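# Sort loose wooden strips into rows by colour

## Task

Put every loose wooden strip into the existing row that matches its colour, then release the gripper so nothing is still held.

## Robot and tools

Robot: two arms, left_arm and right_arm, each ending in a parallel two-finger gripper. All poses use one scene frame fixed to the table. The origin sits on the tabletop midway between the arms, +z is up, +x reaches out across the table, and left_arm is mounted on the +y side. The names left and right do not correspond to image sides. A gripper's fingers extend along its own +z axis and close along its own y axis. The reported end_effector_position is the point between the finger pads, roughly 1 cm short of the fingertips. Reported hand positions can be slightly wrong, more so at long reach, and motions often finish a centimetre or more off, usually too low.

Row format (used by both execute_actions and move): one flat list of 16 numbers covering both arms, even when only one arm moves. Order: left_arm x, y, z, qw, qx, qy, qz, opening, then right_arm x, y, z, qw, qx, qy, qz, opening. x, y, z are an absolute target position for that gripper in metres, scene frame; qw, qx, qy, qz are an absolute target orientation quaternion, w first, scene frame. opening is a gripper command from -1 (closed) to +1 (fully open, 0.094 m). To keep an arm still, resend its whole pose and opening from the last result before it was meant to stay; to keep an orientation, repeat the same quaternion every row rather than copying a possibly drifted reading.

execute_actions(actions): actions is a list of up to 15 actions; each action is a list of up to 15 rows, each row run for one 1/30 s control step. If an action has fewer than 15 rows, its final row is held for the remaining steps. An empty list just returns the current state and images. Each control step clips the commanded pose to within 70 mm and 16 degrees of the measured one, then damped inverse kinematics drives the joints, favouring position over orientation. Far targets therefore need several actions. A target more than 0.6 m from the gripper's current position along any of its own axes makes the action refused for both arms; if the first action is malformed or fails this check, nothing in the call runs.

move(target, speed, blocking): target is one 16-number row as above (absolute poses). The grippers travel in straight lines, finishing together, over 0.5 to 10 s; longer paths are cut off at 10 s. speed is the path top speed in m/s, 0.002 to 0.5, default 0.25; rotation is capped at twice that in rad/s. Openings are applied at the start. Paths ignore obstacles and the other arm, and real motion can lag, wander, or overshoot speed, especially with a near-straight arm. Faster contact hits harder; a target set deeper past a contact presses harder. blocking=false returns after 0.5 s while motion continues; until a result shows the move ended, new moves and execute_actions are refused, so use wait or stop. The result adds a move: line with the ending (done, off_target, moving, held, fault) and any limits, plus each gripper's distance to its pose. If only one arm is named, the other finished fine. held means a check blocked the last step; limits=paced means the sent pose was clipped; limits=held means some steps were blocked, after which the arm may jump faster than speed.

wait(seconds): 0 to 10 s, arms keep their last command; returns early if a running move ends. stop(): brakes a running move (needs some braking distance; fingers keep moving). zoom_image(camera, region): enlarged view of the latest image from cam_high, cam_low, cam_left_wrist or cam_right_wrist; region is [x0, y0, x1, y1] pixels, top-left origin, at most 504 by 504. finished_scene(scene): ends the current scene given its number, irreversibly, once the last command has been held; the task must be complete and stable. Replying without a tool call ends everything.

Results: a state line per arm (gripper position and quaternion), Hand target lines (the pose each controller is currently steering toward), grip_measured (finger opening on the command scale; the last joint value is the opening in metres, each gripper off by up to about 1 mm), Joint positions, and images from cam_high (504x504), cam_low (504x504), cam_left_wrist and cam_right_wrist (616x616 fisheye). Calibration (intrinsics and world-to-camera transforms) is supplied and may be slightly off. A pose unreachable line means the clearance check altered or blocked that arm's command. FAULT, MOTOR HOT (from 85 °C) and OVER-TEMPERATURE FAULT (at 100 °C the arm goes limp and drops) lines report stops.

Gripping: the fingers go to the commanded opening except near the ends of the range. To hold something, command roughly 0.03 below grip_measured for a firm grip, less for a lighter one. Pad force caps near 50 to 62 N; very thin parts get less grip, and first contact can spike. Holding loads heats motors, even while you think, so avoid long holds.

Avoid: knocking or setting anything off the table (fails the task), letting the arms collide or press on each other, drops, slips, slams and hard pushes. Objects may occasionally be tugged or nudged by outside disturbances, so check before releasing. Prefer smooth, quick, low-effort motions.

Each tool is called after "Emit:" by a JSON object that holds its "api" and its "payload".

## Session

Emit:
{"api": "execute_actions", "payload": {"actions": []}}

Scene clock: 0.00 s.
left_arm: end_effector_position=(+0.7560, +0.2841, +0.3651) grip_measured=+1.000 end_effector_quat_wxyz=(+0.303, +0.270, +0.911, -0.070) | right_arm: end_effector_position=(+0.4440, -0.7539, +0.1473) grip_measured=+1.000 end_effector_quat_wxyz=(+0.618, +0.763, +0.188, -0.039)
Joint positions: left_arm=[ 0.291  2.229  2.715 -1.512  0.34   0.565  0.094] | right_arm=[-0.582  1.791  0.991  0.476  0.748  1.491  0.094]
Joint velocities: left_arm=[-0.005 -0.005  0.007 -0.007 -0.022  0.022  0.   ] | right_arm=[-0.015 -0.005  0.002 -0.002  0.037  0.007  0.   ]
Motor temperatures (°C, as the motors report them): left_arm=[21 24 25 23 22 23] | right_arm=[22 22 25 23 24 22]
Hand target (left_arm): +0.760, +0.284, +0.364; +0.307, +0.271, +0.910, -0.069
Hand target (right_arm): +0.451, -0.759, +0.164; +0.629, +0.756, +0.178, -0.030
camera_calibration (this result's frames):
cam_left_wrist: T_world_to_cam=[[-0.530638, -0.84661, -0.0409206, 0.656135], [-0.847312, 0.531095, -0.000342602, 0.494872], [0.0220228, 0.0344907, -0.999162, 0.463651], [0, 0, 0, 1]] pos_world=[0.757271, 0.276675, 0.490282]
cam_right_wrist: T_world_to_cam=[[-0.334066, 0.179671, -0.925266, 0.41712], [0.65173, 0.753206, -0.0890465, 0.293453], [0.680917, -0.632771, -0.368718, -0.600531], [0, 0, 0, 1]] pos_world=[0.357005, -0.675974, 0.190652]

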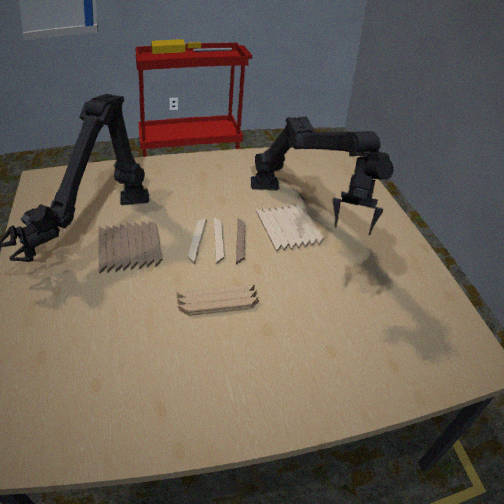

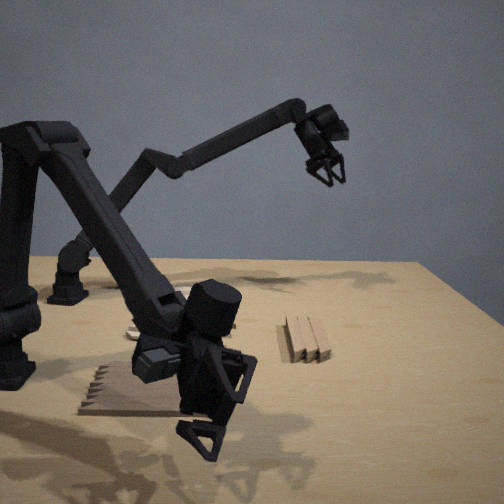

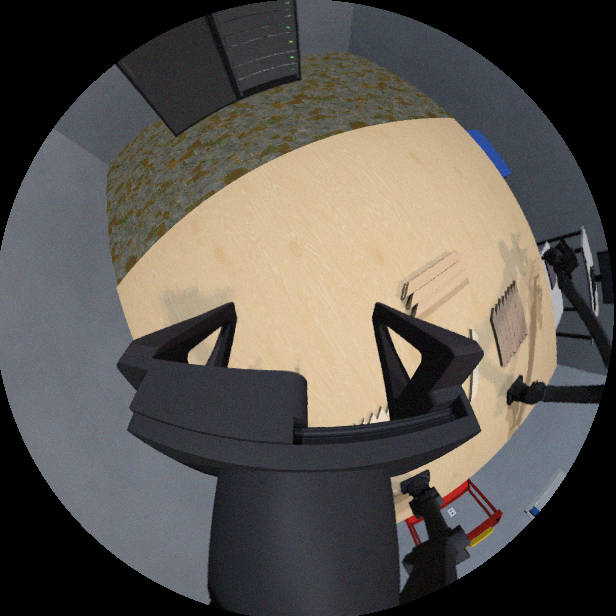

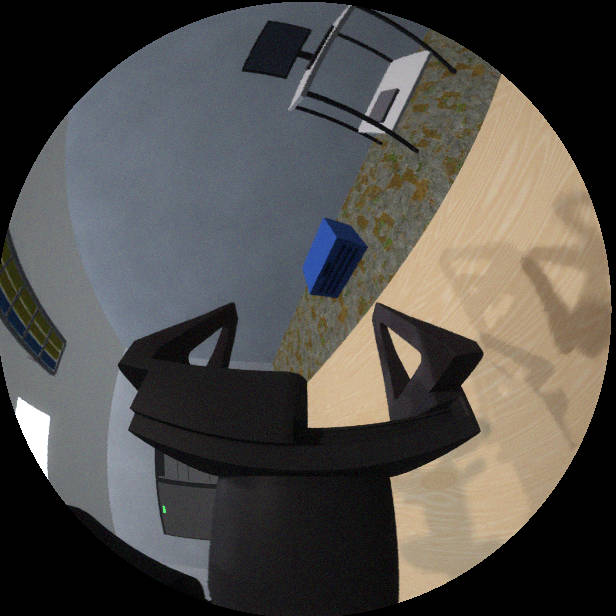

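Emit:
{"api": "move", "payload": {"target": [0.358,0.082,0.065,0,0.105,0.994,0,0.3,0.444,-0.7539,0.1473,0.618,0.763,0.188,-0.039,1], "speed": 0.35}}

Scene clock: 7.50 s.
left_arm: end_effector_position=(+0.3487, +0.0845, +0.0609) grip_measured=+0.302 end_effector_quat_wxyz=(-0.012, +0.114, +0.993, -0.000) | right_arm: end_effector_position=(+0.4440, -0.7539, +0.1473) grip_measured=+1.000 end_effector_quat_wxyz=(+0.618, +0.763, +0.188, -0.039)
Joint positions: left_arm=[-0.278  1.576  1.018 -1.035  0.009 -0.256  0.061] | right_arm=[-0.582  1.791  0.991  0.476  0.748  1.491  0.094]
Joint velocities: left_arm=[-0.005 -0.005  0.002  0.007 -0.007 -0.022 -0.001] | right_arm=[-0.005 -0.024 -0.007 -0.017  0.022 -0.037  0.   ]
Motor temperatures (°C, as the motors report them): left_arm=[21 25 27 23 22 23] | right_arm=[22 22 26 24 24 22]
Hand target (left_arm): +0.354, +0.085, +0.063; -0.004, +0.103, +0.995, -0.003
Hand target (right_arm): +0.444, -0.754, +0.147; +0.618, +0.763, +0.188, -0.039
Off the commanded pose (left_arm): 0.010 m, 2 deg.
Off the commanded pose (right_arm): 0.000 m, 0 deg.
move: done
camera_calibration (this result's frames):
cam_left_wrist: T_world_to_cam=[[-0.225879, -0.974149, -0.00353082, 0.160802], [-0.772876, 0.177001, 0.609371, 0.222552], [-0.592993, 0.140373, -0.792877, 0.368477], [0, 0, 0, 1]] pos_world=[0.426831, 0.0655286, 0.157109]
cam_right_wrist: T_world_to_cam=[[-0.334066, 0.179671, -0.925266, 0.41712], [0.65173, 0.753206, -0.0890465, 0.293453], [0.680917, -0.632771, -0.368718, -0.600531], [0, 0, 0, 1]] pos_world=[0.357005, -0.675974, 0.190652]

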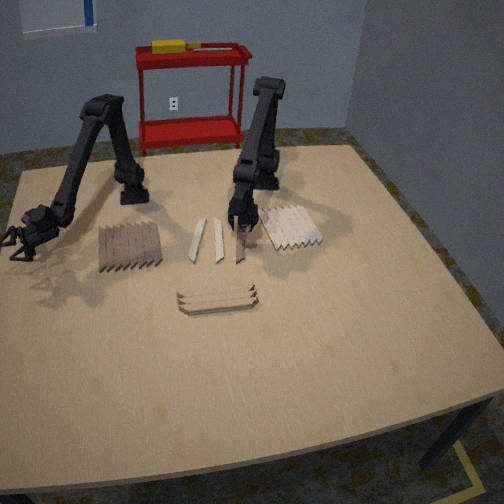

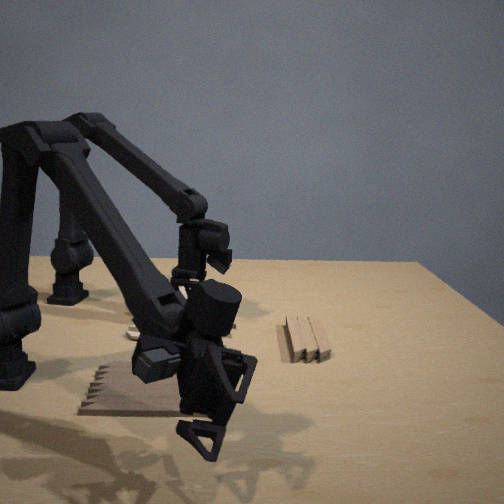

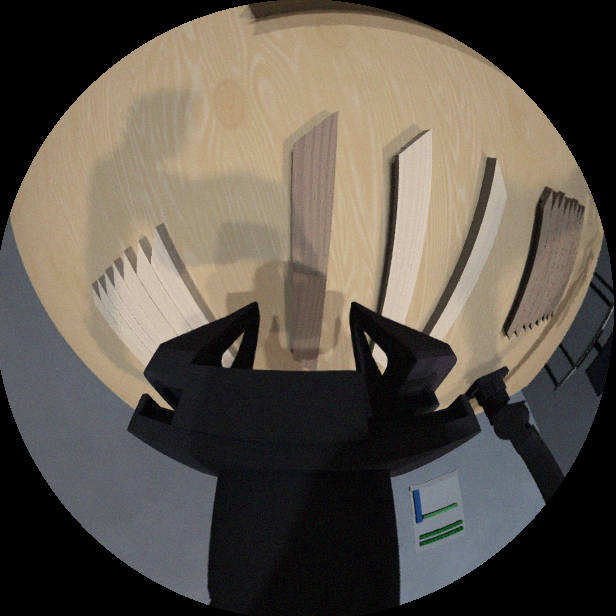

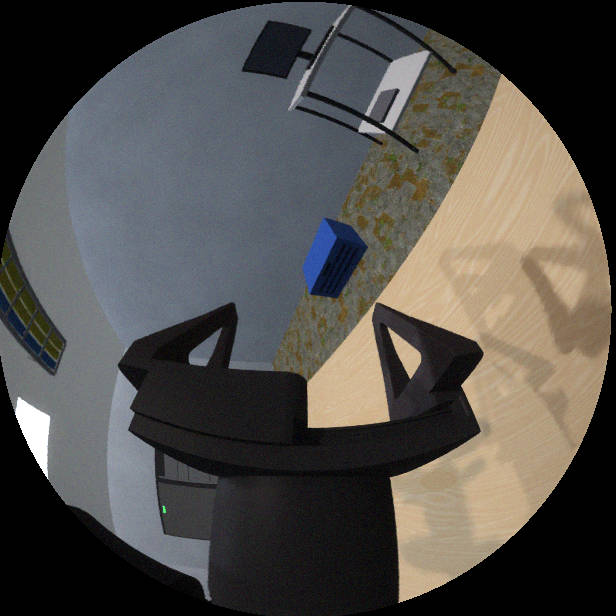

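Emit:
{"api": "execute_actions", "payload": {"actions": [[[0.356,0.079,0.03,0,0.125,0.992,0,0.3,0.444,-0.7539,0.1473,0.618,0.763,0.188,-0.039,1]],[[0.356,0.079,0.005,0,0.125,0.992,0,0.2,0.444,-0.7539,0.1473,0.618,0.763,0.188,-0.039,1]],[[0.356,0.079,0.005,0,0.125,0.992,0,-0.5,0.444,-0.7539,0.1473,0.618,0.763,0.188,-0.039,1]],[[0.356,0.079,0.012,0,0.125,0.992,0,-0.5,0.444,-0.7539,0.1473,0.618,0.763,0.188,-0.039,1]],[[0.356,0.079,0.07,0,0.1,0.995,0,-0.5,0.444,-0.7539,0.1473,0.618,0.763,0.188,-0.039,1]]]}}

Emit:
{"api": "move", "payload": {"target": [0.33,-0.175,0.05,0,0,1,0,-0.5,0.444,-0.7539,0.1473,0.618,0.763,0.188,-0.039,1]}}

Scene clock: 14.27 s.
left_arm: end_effector_position=(+0.3478, +0.0864, +0.0620) grip_measured=-0.438 end_effector_quat_wxyz=(-0.007, +0.104, +0.995, +0.002) | right_arm: end_effector_position=(+0.4440, -0.7539, +0.1473) grip_measured=+1.000 end_effector_quat_wxyz=(+0.618, +0.763, +0.188, -0.039)
Joint positions: left_arm=[-0.279  1.566  1.01  -1.03   0.001 -0.277  0.026] | right_arm=[-0.582  1.791  0.991  0.476  0.748  1.491  0.094]
Joint velocities: left_arm=[-0.005 -0.015 -0.012 -0.012  0.022 -0.051 -0.   ] | right_arm=[-0.015 -0.015  0.002 -0.017  0.051 -0.051  0.   ]
Motor temperatures (°C, as the motors report them): left_arm=[21 25 27 23 22 23] | right_arm=[22 22 26 24 24 22]
Hand target (left_arm): +0.356, +0.079, +0.070; -0.000, +0.100, +0.995, -0.000
Hand target (right_arm): +0.444, -0.754, +0.147; +0.618, +0.763, +0.188, -0.039
Off the commanded pose (left_arm): 0.014 m, 1 deg.
Off the commanded pose (right_arm): 0.000 m, 0 deg.
camera_calibration (this result's frames):
cam_left_wrist: T_world_to_cam=[[-0.205849, -0.978533, -0.00993872, 0.156232], [-0.782099, 0.158405, 0.602685, 0.226045], [-0.588173, 0.131835, -0.797917, 0.367906], [0, 0, 0, 1]] pos_world=[0.425342, 0.0685683, 0.158878]
cam_right_wrist: T_world_to_cam=[[-0.334066, 0.179671, -0.925266, 0.41712], [0.65173, 0.753206, -0.0890465, 0.293453], [0.680917, -0.632771, -0.368718, -0.600531], [0, 0, 0, 1]] pos_world=[0.357005, -0.675974, 0.190652]

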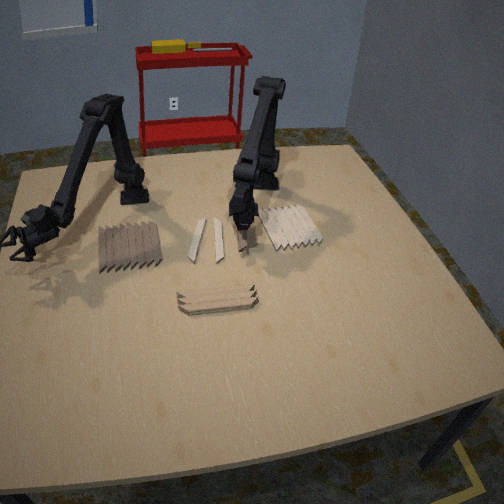

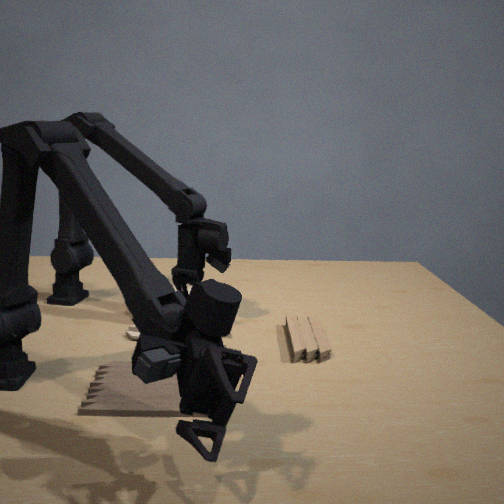

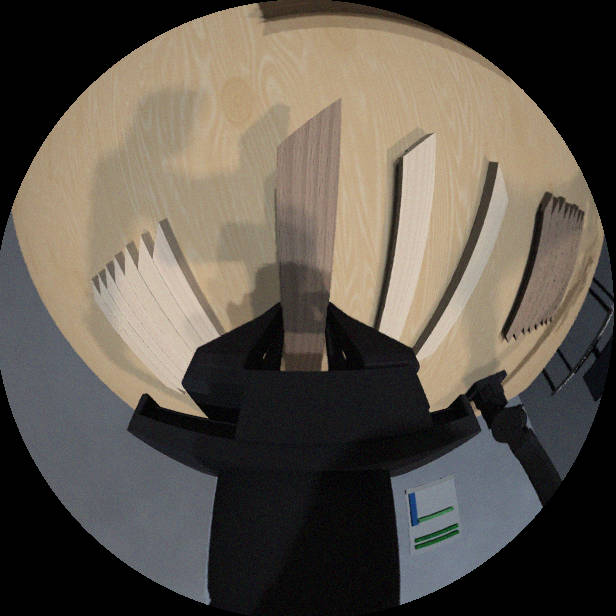

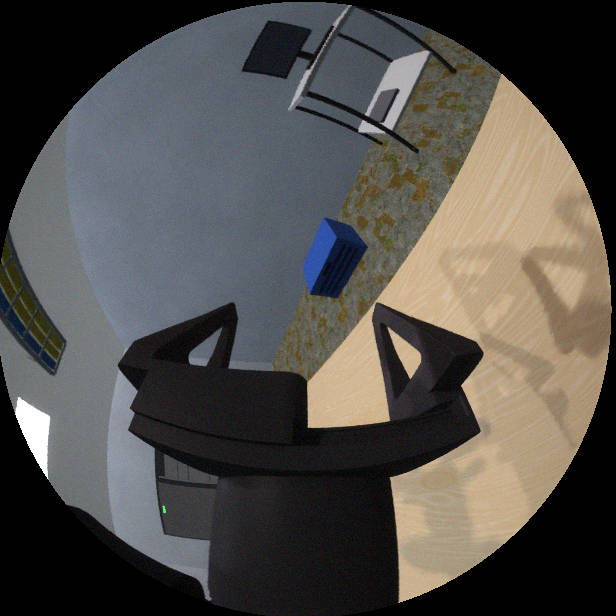

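Scene clock: 15.90 s.
left_arm: end_effector_position=(+0.3187, -0.1658, +0.0509) grip_measured=-0.438 end_effector_quat_wxyz=(-0.004, +0.012, +1.000, +0.003) | right_arm: end_effector_position=(+0.4440, -0.7539, +0.1473) grip_measured=+1.000 end_effector_quat_wxyz=(+0.618, +0.763, +0.188, -0.039)
Joint positions: left_arm=[-0.719  1.913  1.459 -1.125  0.003 -0.903  0.026] | right_arm=[-0.582  1.791  0.991  0.476  0.748  1.491  0.094]
Joint velocities: left_arm=[-0.005 -0.005 -0.012  0.012 -0.007 -0.037 -0.002] | right_arm=[-0.015 -0.015 -0.012 -0.017 -0.007 -0.022  0.   ]
Motor temperatures (°C, as the motors report them): left_arm=[21 25 27 23 22 23] | right_arm=[22 22 26 24 24 22]
Hand target (left_arm): +0.329, -0.173, +0.051; -0.002, +0.000, +1.000, +0.001
Hand target (right_arm): +0.444, -0.754, +0.147; +0.618, +0.763, +0.188, -0.039
Off the commanded pose (left_arm): 0.015 m, 1 deg.
Off the commanded pose (right_arm): 0.000 m, 0 deg.
move: off_target (left_arm)
camera_calibration (this result's frames):
cam_left_wrist: T_world_to_cam=[[-0.021886, -0.999691, -0.0118229, -0.158631], [-0.801907, 0.0104913, 0.597357, 0.232036], [-0.597048, 0.0225546, -0.801889, 0.36007], [0, 0, 0, 1]] pos_world=[0.397578, -0.169138, 0.148253]
cam_right_wrist: T_world_to_cam=[[-0.334066, 0.179671, -0.925266, 0.41712], [0.65173, 0.753206, -0.0890465, 0.293453], [0.680917, -0.632771, -0.368718, -0.600531], [0, 0, 0, 1]] pos_world=[0.357005, -0.675974, 0.190652]

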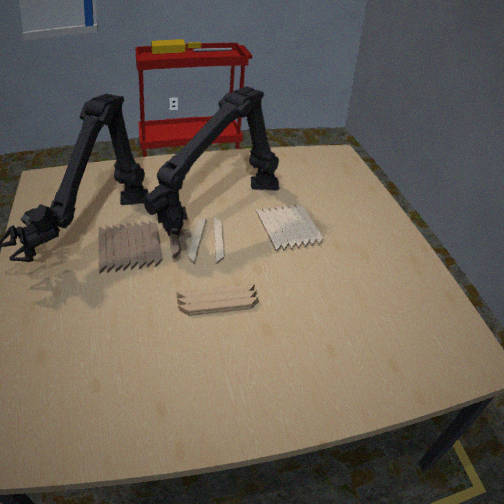

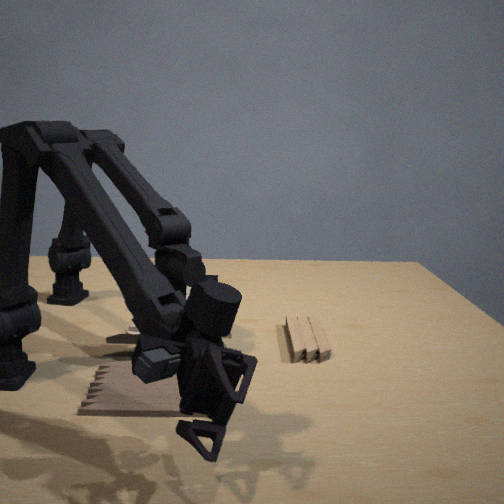

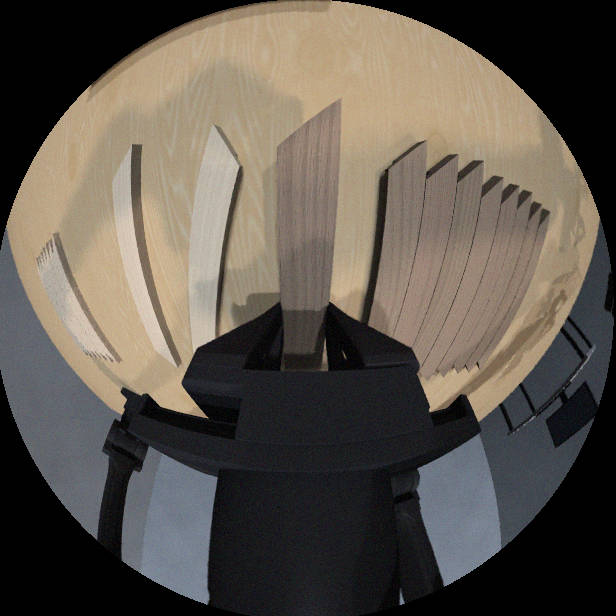

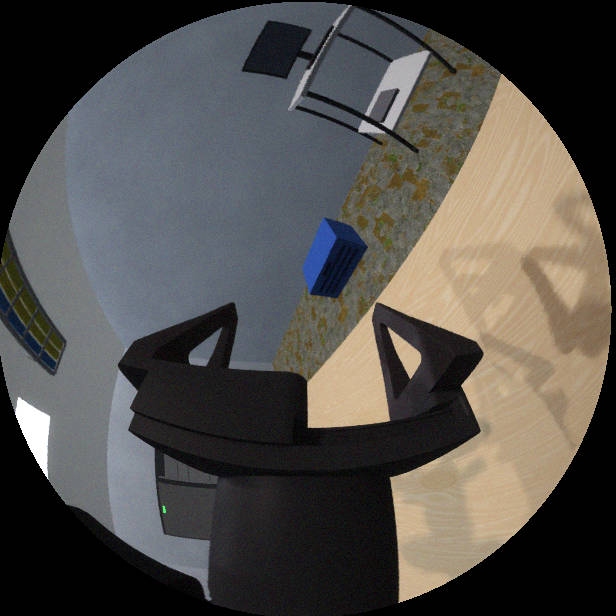

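Emit:
{"api": "execute_actions", "payload": {"actions": [[[0.318,-0.18,0.027,0,-0.01,1,0,-0.5,0.444,-0.7539,0.1473,0.618,0.763,0.188,-0.039,1]],[[0.316,-0.18,0.008,0,-0.01,1,0,-0.5,0.444,-0.7539,0.1473,0.618,0.763,0.188,-0.039,1]]]}}

Scene clock: 20.67 s.
left_arm: end_effector_position=(+0.3194, -0.1780, +0.0232) grip_measured=-0.438 end_effector_quat_wxyz=(+0.005, -0.006, +1.000, -0.008) | right_arm: end_effector_position=(+0.4440, -0.7539, +0.1473) grip_measured=+1.000 end_effector_quat_wxyz=(+0.618, +0.763, +0.188, -0.039)
Joint positions: left_arm=[-0.732  1.955  1.444 -1.042  0.001 -0.951  0.026] | right_arm=[-0.582  1.791  0.991  0.476  0.748  1.491  0.094]
Joint velocities: left_arm=[-0.015  0.015  0.007  0.002  0.051 -0.095 -0.003] | right_arm=[-0.015 -0.005 -0.012 -0.012  0.081  0.037  0.   ]
Motor temperatures (°C, as the motors report them): left_arm=[21 25 28 23 22 23] | right_arm=[22 23 26 24 24 22]
Hand target (left_arm): +0.316, -0.180, +0.008; +0.000, -0.010, +1.000, -0.000
Hand target (right_arm): +0.444, -0.754, +0.147; +0.618, +0.763, +0.188, -0.039
Off the commanded pose (left_arm): 0.016 m, 1 deg.
Off the commanded pose (right_arm): 0.000 m, 0 deg.
camera_calibration (this result's frames):
cam_left_wrist: T_world_to_cam=[[0.014391, -0.999861, 0.00844762, -0.18325], [-0.812132, -0.00675971, 0.583434, 0.249772], [-0.583296, -0.0152568, -0.812116, 0.327715], [0, 0, 0, 1]] pos_world=[0.396639, -0.176536, 0.121965]
cam_right_wrist: T_world_to_cam=[[-0.334066, 0.179671, -0.925266, 0.41712], [0.65173, 0.753206, -0.0890465, 0.293453], [0.680917, -0.632771, -0.368718, -0.600531], [0, 0, 0, 1]] pos_world=[0.357005, -0.675974, 0.190652]

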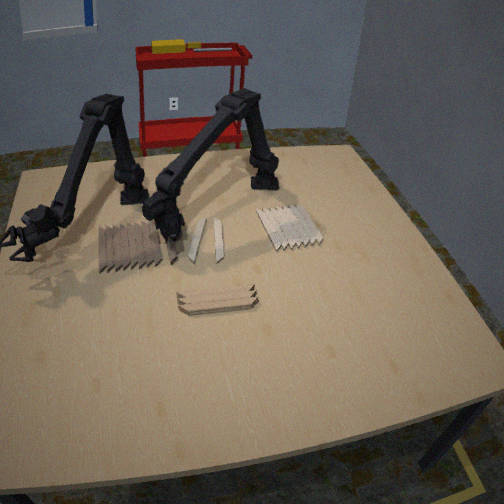

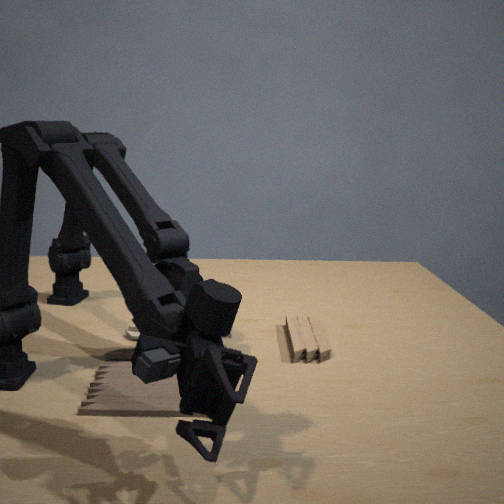

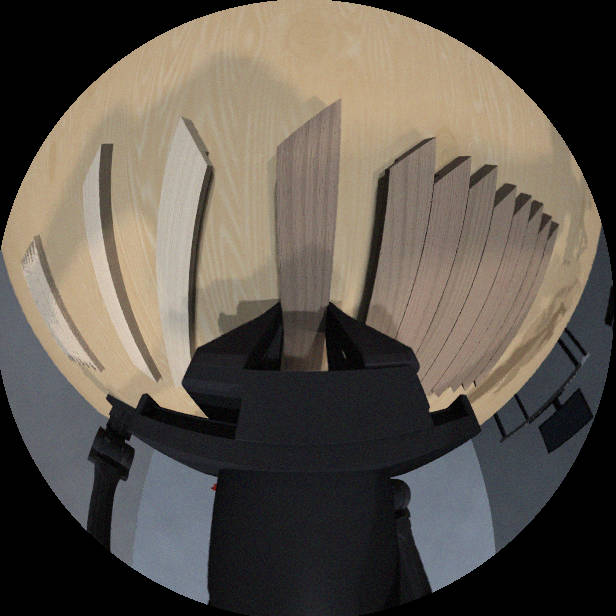

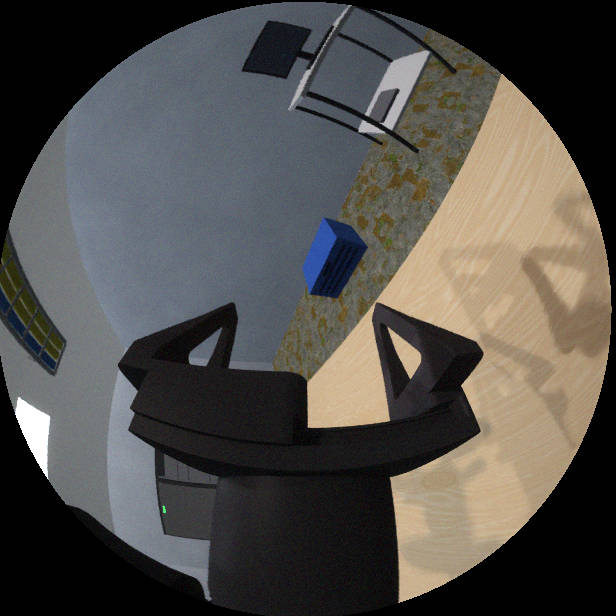

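Emit:
{"api": "execute_actions", "payload": {"actions": [[[0.309,-0.18,0.0,0,-0.01,1,0,-0.5,0.444,-0.7539,0.1473,0.618,0.763,0.188,-0.039,1]],[[0.309,-0.18,0.003,0,-0.01,1,0,-0.15,0.444,-0.7539,0.1473,0.618,0.763,0.188,-0.039,1]],[[0.316,-0.185,0.06,0,-0.01,1,0,-0.15,0.444,-0.7539,0.1473,0.618,0.763,0.188,-0.039,1]]]}}

Emit:
{"api": "move", "payload": {"target": [0.315,-0.14,0.045,0,0.707,0.707,0,0.8,0.444,-0.7539,0.1473,0.618,0.763,0.188,-0.039,1], "speed": 0.5}}

Emit:
{"api": "execute_actions", "payload": {"actions": [[[0.315,-0.14,0.022,0,0.707,0.707,0,0.8,0.444,-0.7539,0.1473,0.618,0.763,0.188,-0.039,1]],[[0.315,-0.14,0.004,0,0.707,0.707,0,0.8,0.444,-0.7539,0.1473,0.618,0.763,0.188,-0.039,1]],[[0.32,-0.165,0.011,0,0.707,0.707,0,0.8,0.444,-0.7539,0.1473,0.618,0.763,0.188,-0.039,1]],[[0.32,-0.185,0.012,0,0.707,0.707,0,0.8,0.444,-0.7539,0.1473,0.618,0.763,0.188,-0.039,1]]]}}

Scene clock: 28.33 s.
left_arm: end_effector_position=(+0.3091, -0.1753, +0.0466) grip_measured=-0.152 end_effector_quat_wxyz=(-0.008, -0.005, +1.000, +0.011) | right_arm: end_effector_position=(+0.4440, -0.7539, +0.1473) grip_measured=+1.000 end_effector_quat_wxyz=(+0.618, +0.763, +0.188, -0.039)
Joint positions: left_arm=[-0.744  1.934  1.478 -1.143  0.001 -0.962  0.04 ] | right_arm=[-0.582  1.791  0.991  0.476  0.748  1.491  0.094]
Joint velocities: left_arm=[-0.005 -0.005  0.007 -0.017  0.022 -0.051  0.001] | right_arm=[ 0.005  0.005 -0.002  0.002  0.007  0.037  0.   ]
Motor temperatures (°C, as the motors report them): left_arm=[21 26 28 23 22 23] | right_arm=[22 23 26 24 24 22]
Hand target (left_arm): +0.316, -0.185, +0.060; +0.000, -0.010, +1.000, -0.000
Hand target (right_arm): +0.444, -0.754, +0.147; +0.618, +0.763, +0.188, -0.039
Off the commanded pose (left_arm): 0.018 m, 2 deg.
Off the commanded pose (right_arm): 0.000 m, 0 deg.
camera_calibration (this result's frames):
cam_left_wrist: T_world_to_cam=[[0.0122221, -0.999515, -0.0286358, -0.178127], [-0.796711, -0.0270396, 0.603756, 0.218485], [-0.604237, 0.0154353, -0.796655, 0.351879], [0, 0, 0, 1]] pos_world=[0.388865, -0.177564, 0.143313]
cam_right_wrist: T_world_to_cam=[[-0.334066, 0.179671, -0.925266, 0.41712], [0.65173, 0.753206, -0.0890465, 0.293453], [0.680917, -0.632771, -0.368718, -0.600531], [0, 0, 0, 1]] pos_world=[0.357005, -0.675974, 0.190652]

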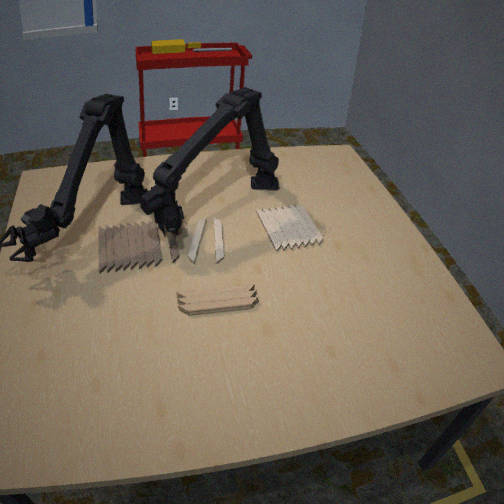

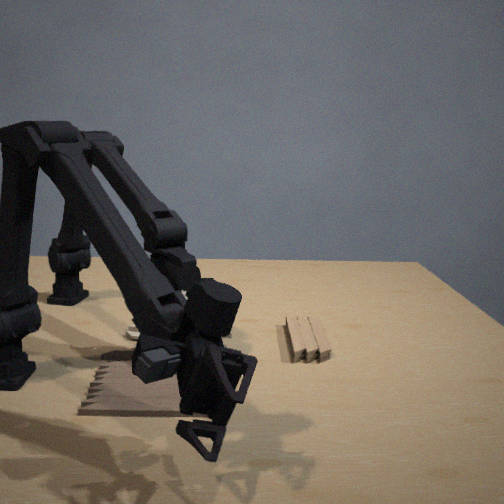

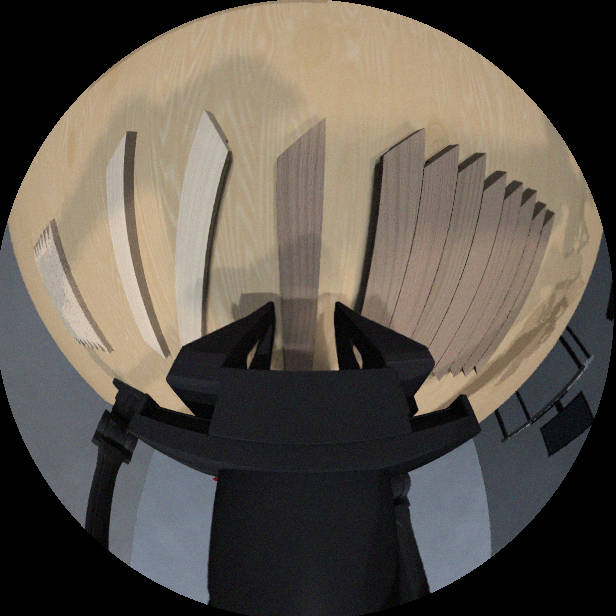

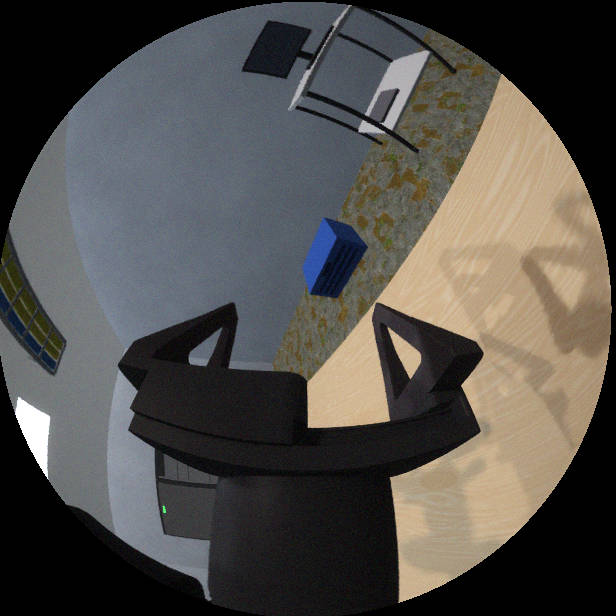

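Scene clock: 30.67 s.
left_arm: end_effector_position=(+0.3115, -0.1411, +0.0393) grip_measured=+0.798 end_effector_quat_wxyz=(-0.009, +0.703, +0.711, +0.002) | right_arm: end_effector_position=(+0.4440, -0.7539, +0.1473) grip_measured=+1.000 end_effector_quat_wxyz=(+0.618, +0.763, +0.188, -0.039)
Joint positions: left_arm=[-0.704  1.878  1.369 -1.081 -0.002  0.65   0.084] | right_arm=[-0.582  1.791  0.991  0.476  0.748  1.491  0.094]
Joint velocities: left_arm=[-0.005  0.005 -0.007 -0.002  0.007 -0.066  0.   ] | right_arm=[-0.005 -0.005 -0.002 -0.012 -0.037 -0.037  0.   ]
Motor temperatures (°C, as the motors report them): left_arm=[21 26 28 23 22 23] | right_arm=[22 23 27 24 24 22]
Hand target (left_arm): +0.315, -0.140, +0.045; +0.000, +0.707, +0.707, +0.000
Hand target (right_arm): +0.444, -0.754, +0.147; +0.618, +0.763, +0.188, -0.039
Off the commanded pose (left_arm): 0.007 m, 1 deg.
Off the commanded pose (right_arm): 0.000 m, 0 deg.
move: done
camera_calibration (this result's frames):
cam_left_wrist: T_world_to_cam=[[-0.999925, -0.0119461, 0.00252591, 0.309227], [-0.00799717, 0.797063, 0.603843, 0.0963366], [-0.00922689, 0.603778, -0.797099, 0.244696], [0, 0, 0, 1]] pos_world=[0.312232, -0.220834, 0.136094]
cam_right_wrist: T_world_to_cam=[[-0.334066, 0.179671, -0.925266, 0.41712], [0.65173, 0.753206, -0.0890465, 0.293453], [0.680917, -0.632771, -0.368718, -0.600531], [0, 0, 0, 1]] pos_world=[0.357005, -0.675974, 0.190652]

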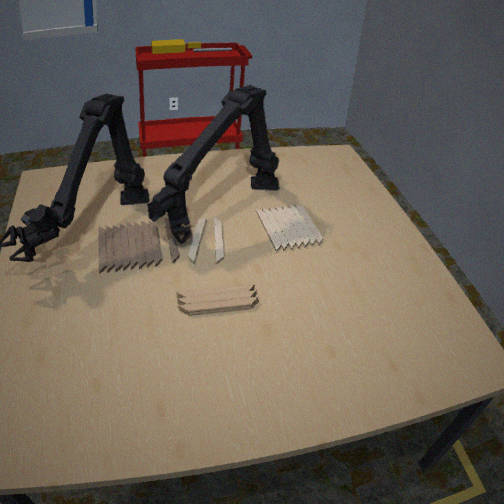

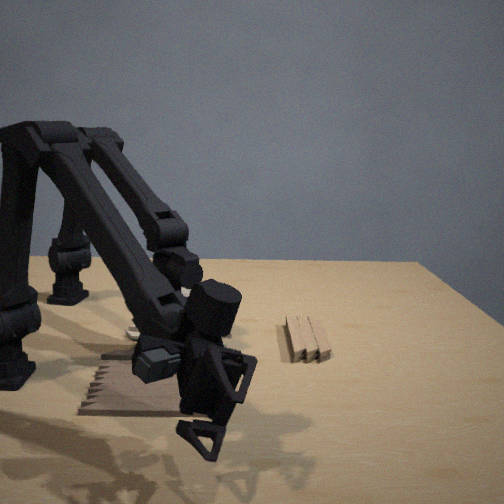

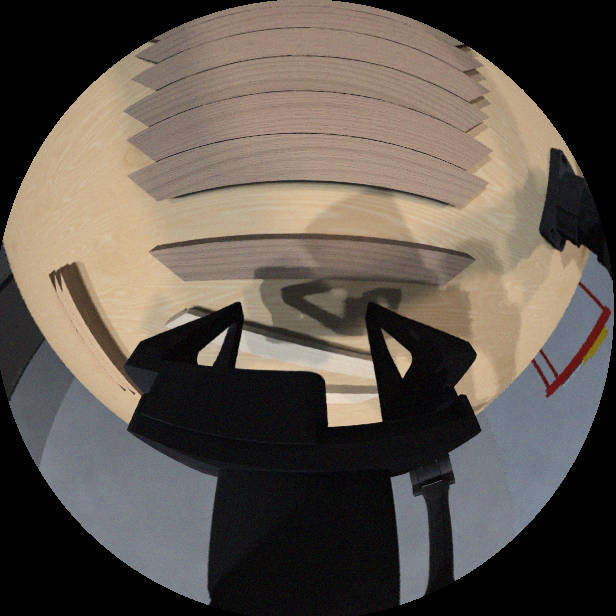

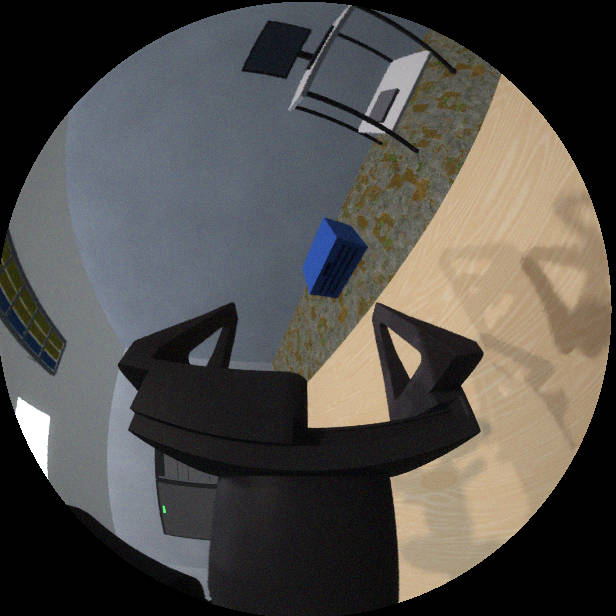

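Scene clock: 32.67 s.
left_arm: end_effector_position=(+0.3151, -0.1763, +0.0193) grip_measured=+0.798 end_effector_quat_wxyz=(+0.005, +0.712, +0.702, +0.000) | right_arm: end_effector_position=(+0.4440, -0.7539, +0.1473) grip_measured=+1.000 end_effector_quat_wxyz=(+0.618, +0.763, +0.188, -0.039)
Joint positions: left_arm=[-0.737  1.957  1.434 -1.039 -0.002  0.64   0.084] | right_arm=[-0.582  1.791  0.991  0.476  0.748  1.491  0.094]
Joint velocities: left_arm=[-0.005 -0.005 -0.007 -0.007  0.007 -0.037 -0.001] | right_arm=[-0.005 -0.015  0.002 -0.007 -0.022  0.022  0.   ]
Motor temperatures (°C, as the motors report them): left_arm=[21 26 28 23 22 23] | right_arm=[22 23 27 24 24 22]
Hand target (left_arm): +0.320, -0.185, +0.012; +0.000, +0.707, +0.707, -0.000
Hand target (right_arm): +0.444, -0.754, +0.147; +0.618, +0.763, +0.188, -0.039
Off the commanded pose (left_arm): 0.012 m, 1 deg.
Off the commanded pose (right_arm): 0.000 m, 0 deg.
camera_calibration (this result's frames):
cam_left_wrist: T_world_to_cam=[[-0.999843, 0.0115775, -0.0133836, 0.316888], [0.00154391, 0.810478, 0.585768, 0.136228], [0.0176288, 0.585655, -0.810369, 0.238589], [0, 0, 0, 1]] pos_world=[0.312422, -0.25381, 0.117788]
cam_right_wrist: T_world_to_cam=[[-0.334066, 0.179671, -0.925266, 0.41712], [0.65173, 0.753206, -0.0890465, 0.293453], [0.680917, -0.632771, -0.368718, -0.600531], [0, 0, 0, 1]] pos_world=[0.357005, -0.675974, 0.190652]

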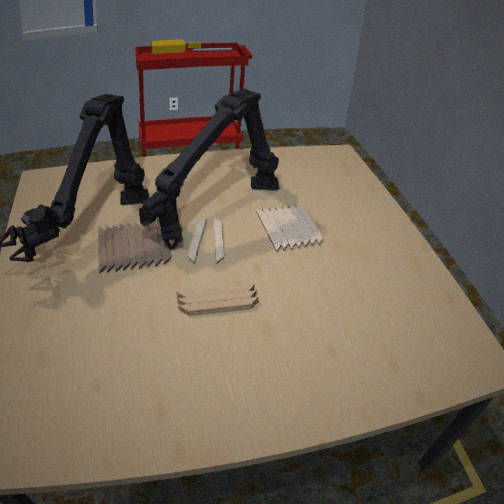

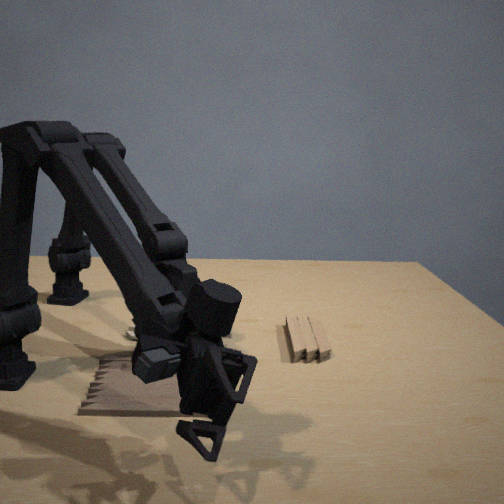

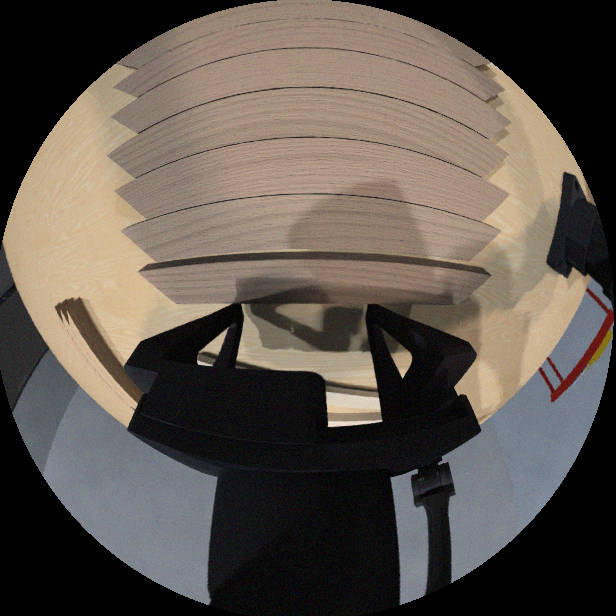

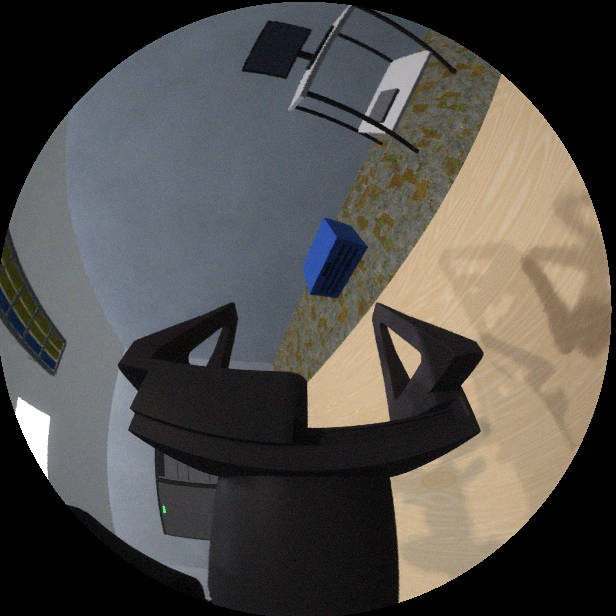

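Emit:
{"api": "execute_actions", "payload": {"actions": [[[0.322,-0.192,0.012,0,0.707,0.707,0,0.8,0.444,-0.7539,0.1473,0.618,0.763,0.188,-0.039,1]],[[0.325,-0.155,0.022,0,0.73,0.683,0,1,0.444,-0.7539,0.1473,0.618,0.763,0.188,-0.039,1]],[[0.328,-0.125,0.021,0,0.793,0.609,0,1,0.444,-0.7539,0.1473,0.618,0.763,0.188,-0.039,1]]]}}

Emit:
{"api": "move", "payload": {"target": [0.335,0.0,0.015,0,0.707,0.707,0,1,0.444,-0.7539,0.1473,0.618,0.763,0.188,-0.039,1], "speed": 0.08}}

Emit:
{"api": "zoom_image", "payload": {"camera": "cam_high", "region": [190,180,340,280]}}

Scene clock: 38.50 s.
left_arm: end_effector_position=(+0.3271, -0.1232, +0.0180) grip_measured=+1.000 end_effector_quat_wxyz=(-0.007, +0.785, +0.619, +0.001) | right_arm: end_effector_position=(+0.4440, -0.7539, +0.1473) grip_measured=+1.000 end_effector_quat_wxyz=(+0.618, +0.763, +0.188, -0.039)
Joint positions: left_arm=[-0.66   1.894  1.33  -1.021 -0.002  0.94   0.094] | right_arm=[-0.582  1.791  0.991  0.476  0.748  1.491  0.094]
Joint velocities: left_arm=[-0.005 -0.005  0.017  0.002 -0.022  0.081  0.   ] | right_arm=[-0.005 -0.015  0.002 -0.007  0.007 -0.037  0.   ]
Motor temperatures (°C, as the motors report them): left_arm=[21 26 29 23 22 23] | right_arm=[22 23 27 24 24 22]
Hand target (left_arm): +0.328, -0.125, +0.021; +0.000, +0.793, +0.609, +0.000
Hand target (right_arm): +0.444, -0.754, +0.147; +0.618, +0.763, +0.188, -0.039
Off the commanded pose (left_arm): 0.004 m, 2 deg.
Off the commanded pose (right_arm): 0.000 m, 0 deg.
camera_calibration (this result's frames):
cam_left_wrist: T_world_to_cam=[[-0.972633, 0.232321, 0.00341107, 0.346168], [0.187987, 0.778226, 0.599187, 0.0287264], [0.136549, 0.583431, -0.800602, 0.16686], [0, 0, 0, 1]] pos_world=[0.30851, -0.200129, 0.115195]
cam_right_wrist: T_world_to_cam=[[-0.334066, 0.179671, -0.925266, 0.41712], [0.65173, 0.753206, -0.0890465, 0.293453], [0.680917, -0.632771, -0.368718, -0.600531], [0, 0, 0, 1]] pos_world=[0.357005, -0.675974, 0.190652]

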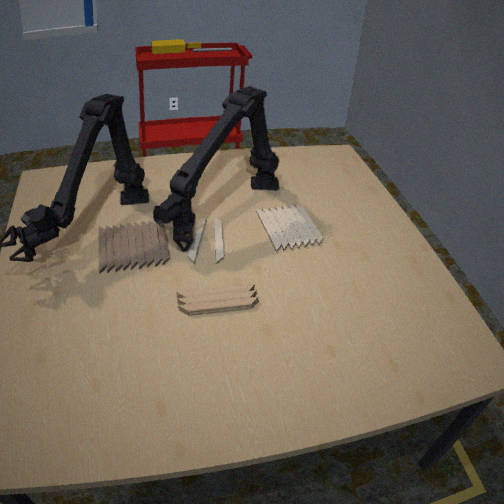

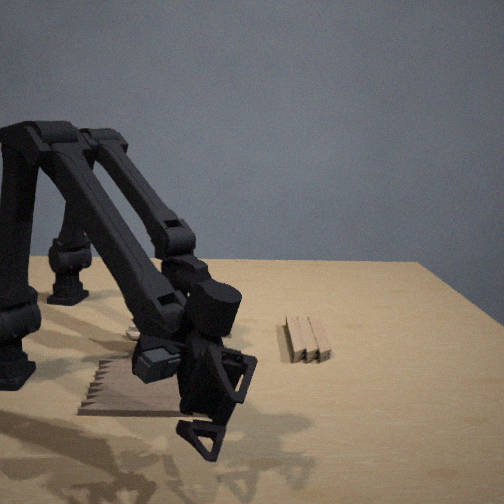

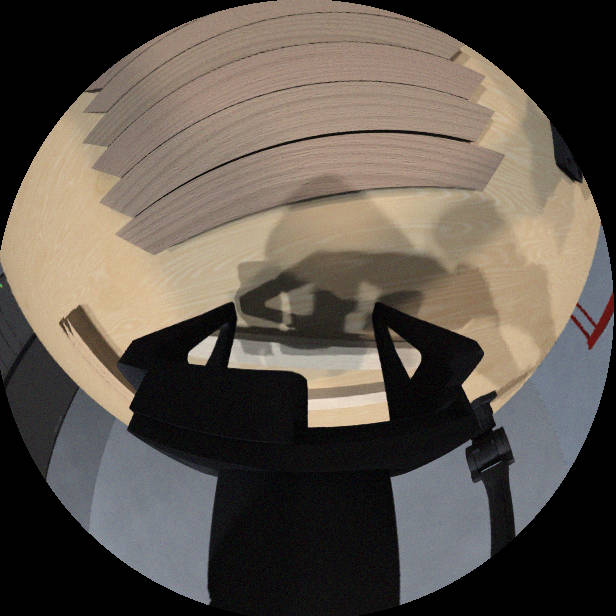

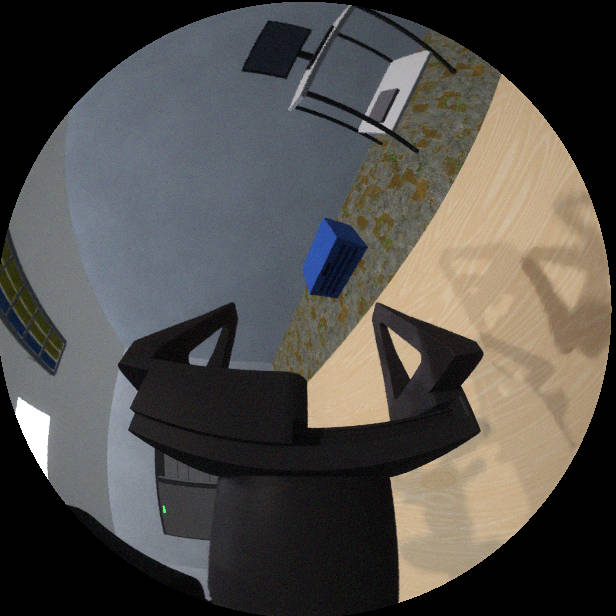

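Scene clock: 40.40 s.
left_arm: end_effector_position=(+0.3335, -0.0008, +0.0119) grip_measured=+1.000 end_effector_quat_wxyz=(-0.007, +0.714, +0.701, -0.000) | right_arm: end_effector_position=(+0.4440, -0.7539, +0.1473) grip_measured=+1.000 end_effector_quat_wxyz=(+0.618, +0.763, +0.188, -0.039)
Joint positions: left_arm=[-0.469  1.727  1.06  -0.917 -0.001  0.913  0.094] | right_arm=[-0.582  1.791  0.991  0.476  0.748  1.491  0.094]
Joint velocities: left_arm=[ 0.005 -0.005  0.012 -0.002 -0.007  0.022  0.   ] | right_arm=[-0.015 -0.005 -0.002 -0.002 -0.022 -0.051  0.   ]
Motor temperatures (°C, as the motors report them): left_arm=[21 26 29 23 22 23] | right_arm=[22 23 27 24 24 22]
Hand target (left_arm): +0.335, -0.000, +0.015; +0.001, +0.707, +0.707, +0.000
Hand target (right_arm): +0.444, -0.754, +0.147; +0.618, +0.763, +0.188, -0.039
Off the commanded pose (left_arm): 0.004 m, 1 deg.
Off the commanded pose (right_arm): 0.000 m, 0 deg.
move: done
camera_calibration (this result's frames):
cam_left_wrist: T_world_to_cam=[[-0.999857, 0.0166324, 0.00292108, 0.33291], [0.0150763, 0.801265, 0.59812, -0.0064053], [0.0076076, 0.598079, -0.801401, 0.132732], [0, 0, 0, 1]] pos_world=[0.33195, -0.0797887, 0.10923]
cam_right_wrist: T_world_to_cam=[[-0.334066, 0.179671, -0.925266, 0.41712], [0.65173, 0.753206, -0.0890465, 0.293453], [0.680917, -0.632771, -0.368718, -0.600531], [0, 0, 0, 1]] pos_world=[0.357005, -0.675974, 0.190652]

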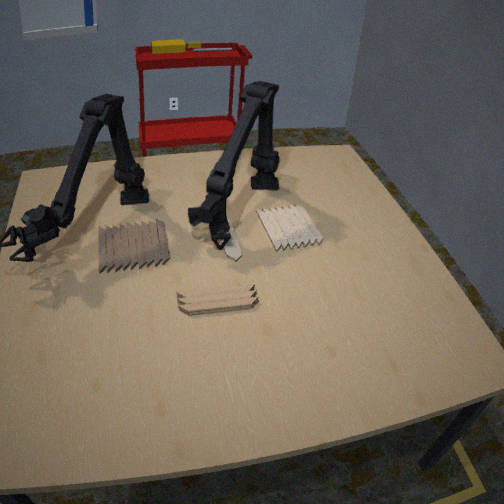

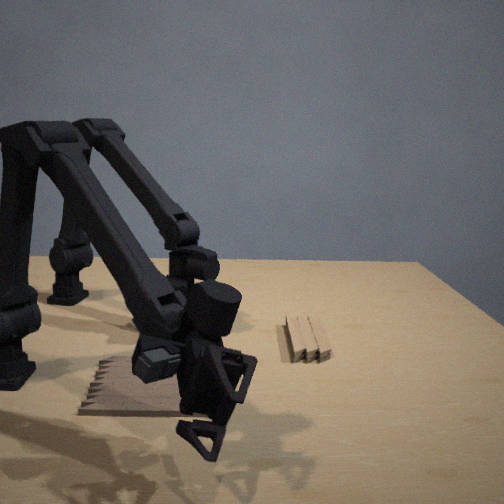

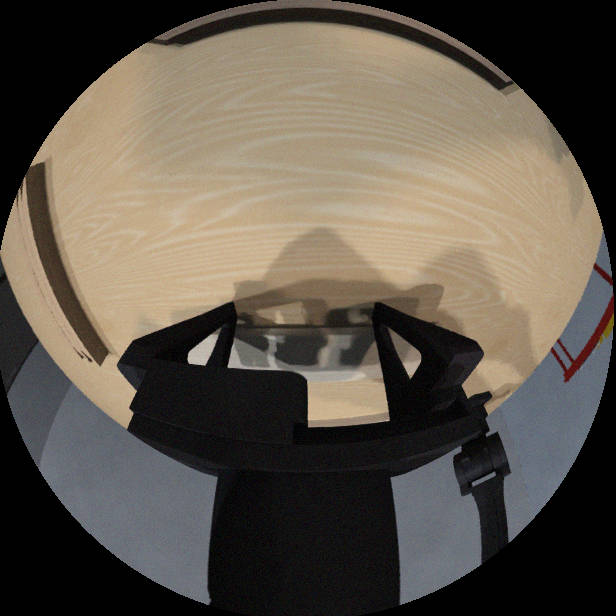

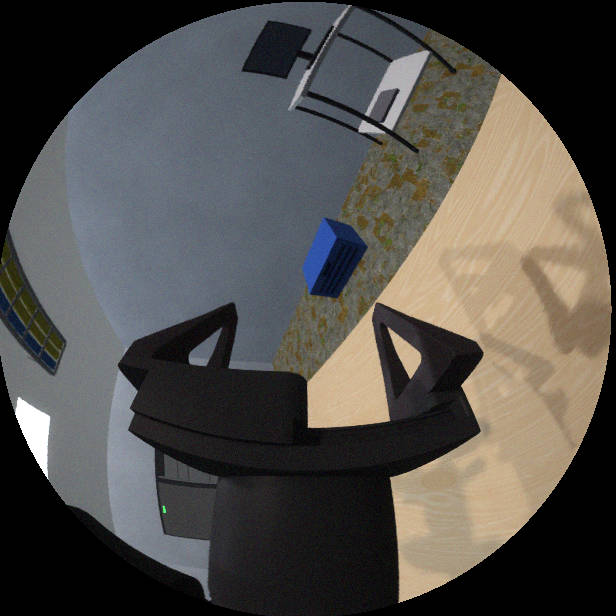

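Region (190, 180, 340, 280) of cam_high's 504x504 image, scaled by 3.360, with more detail than that image has.

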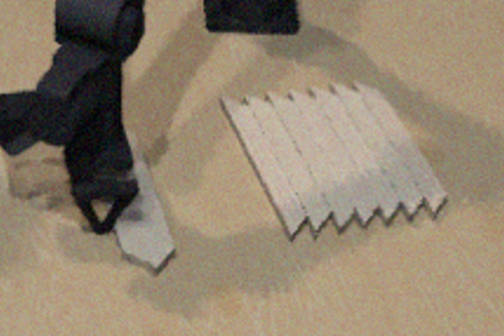

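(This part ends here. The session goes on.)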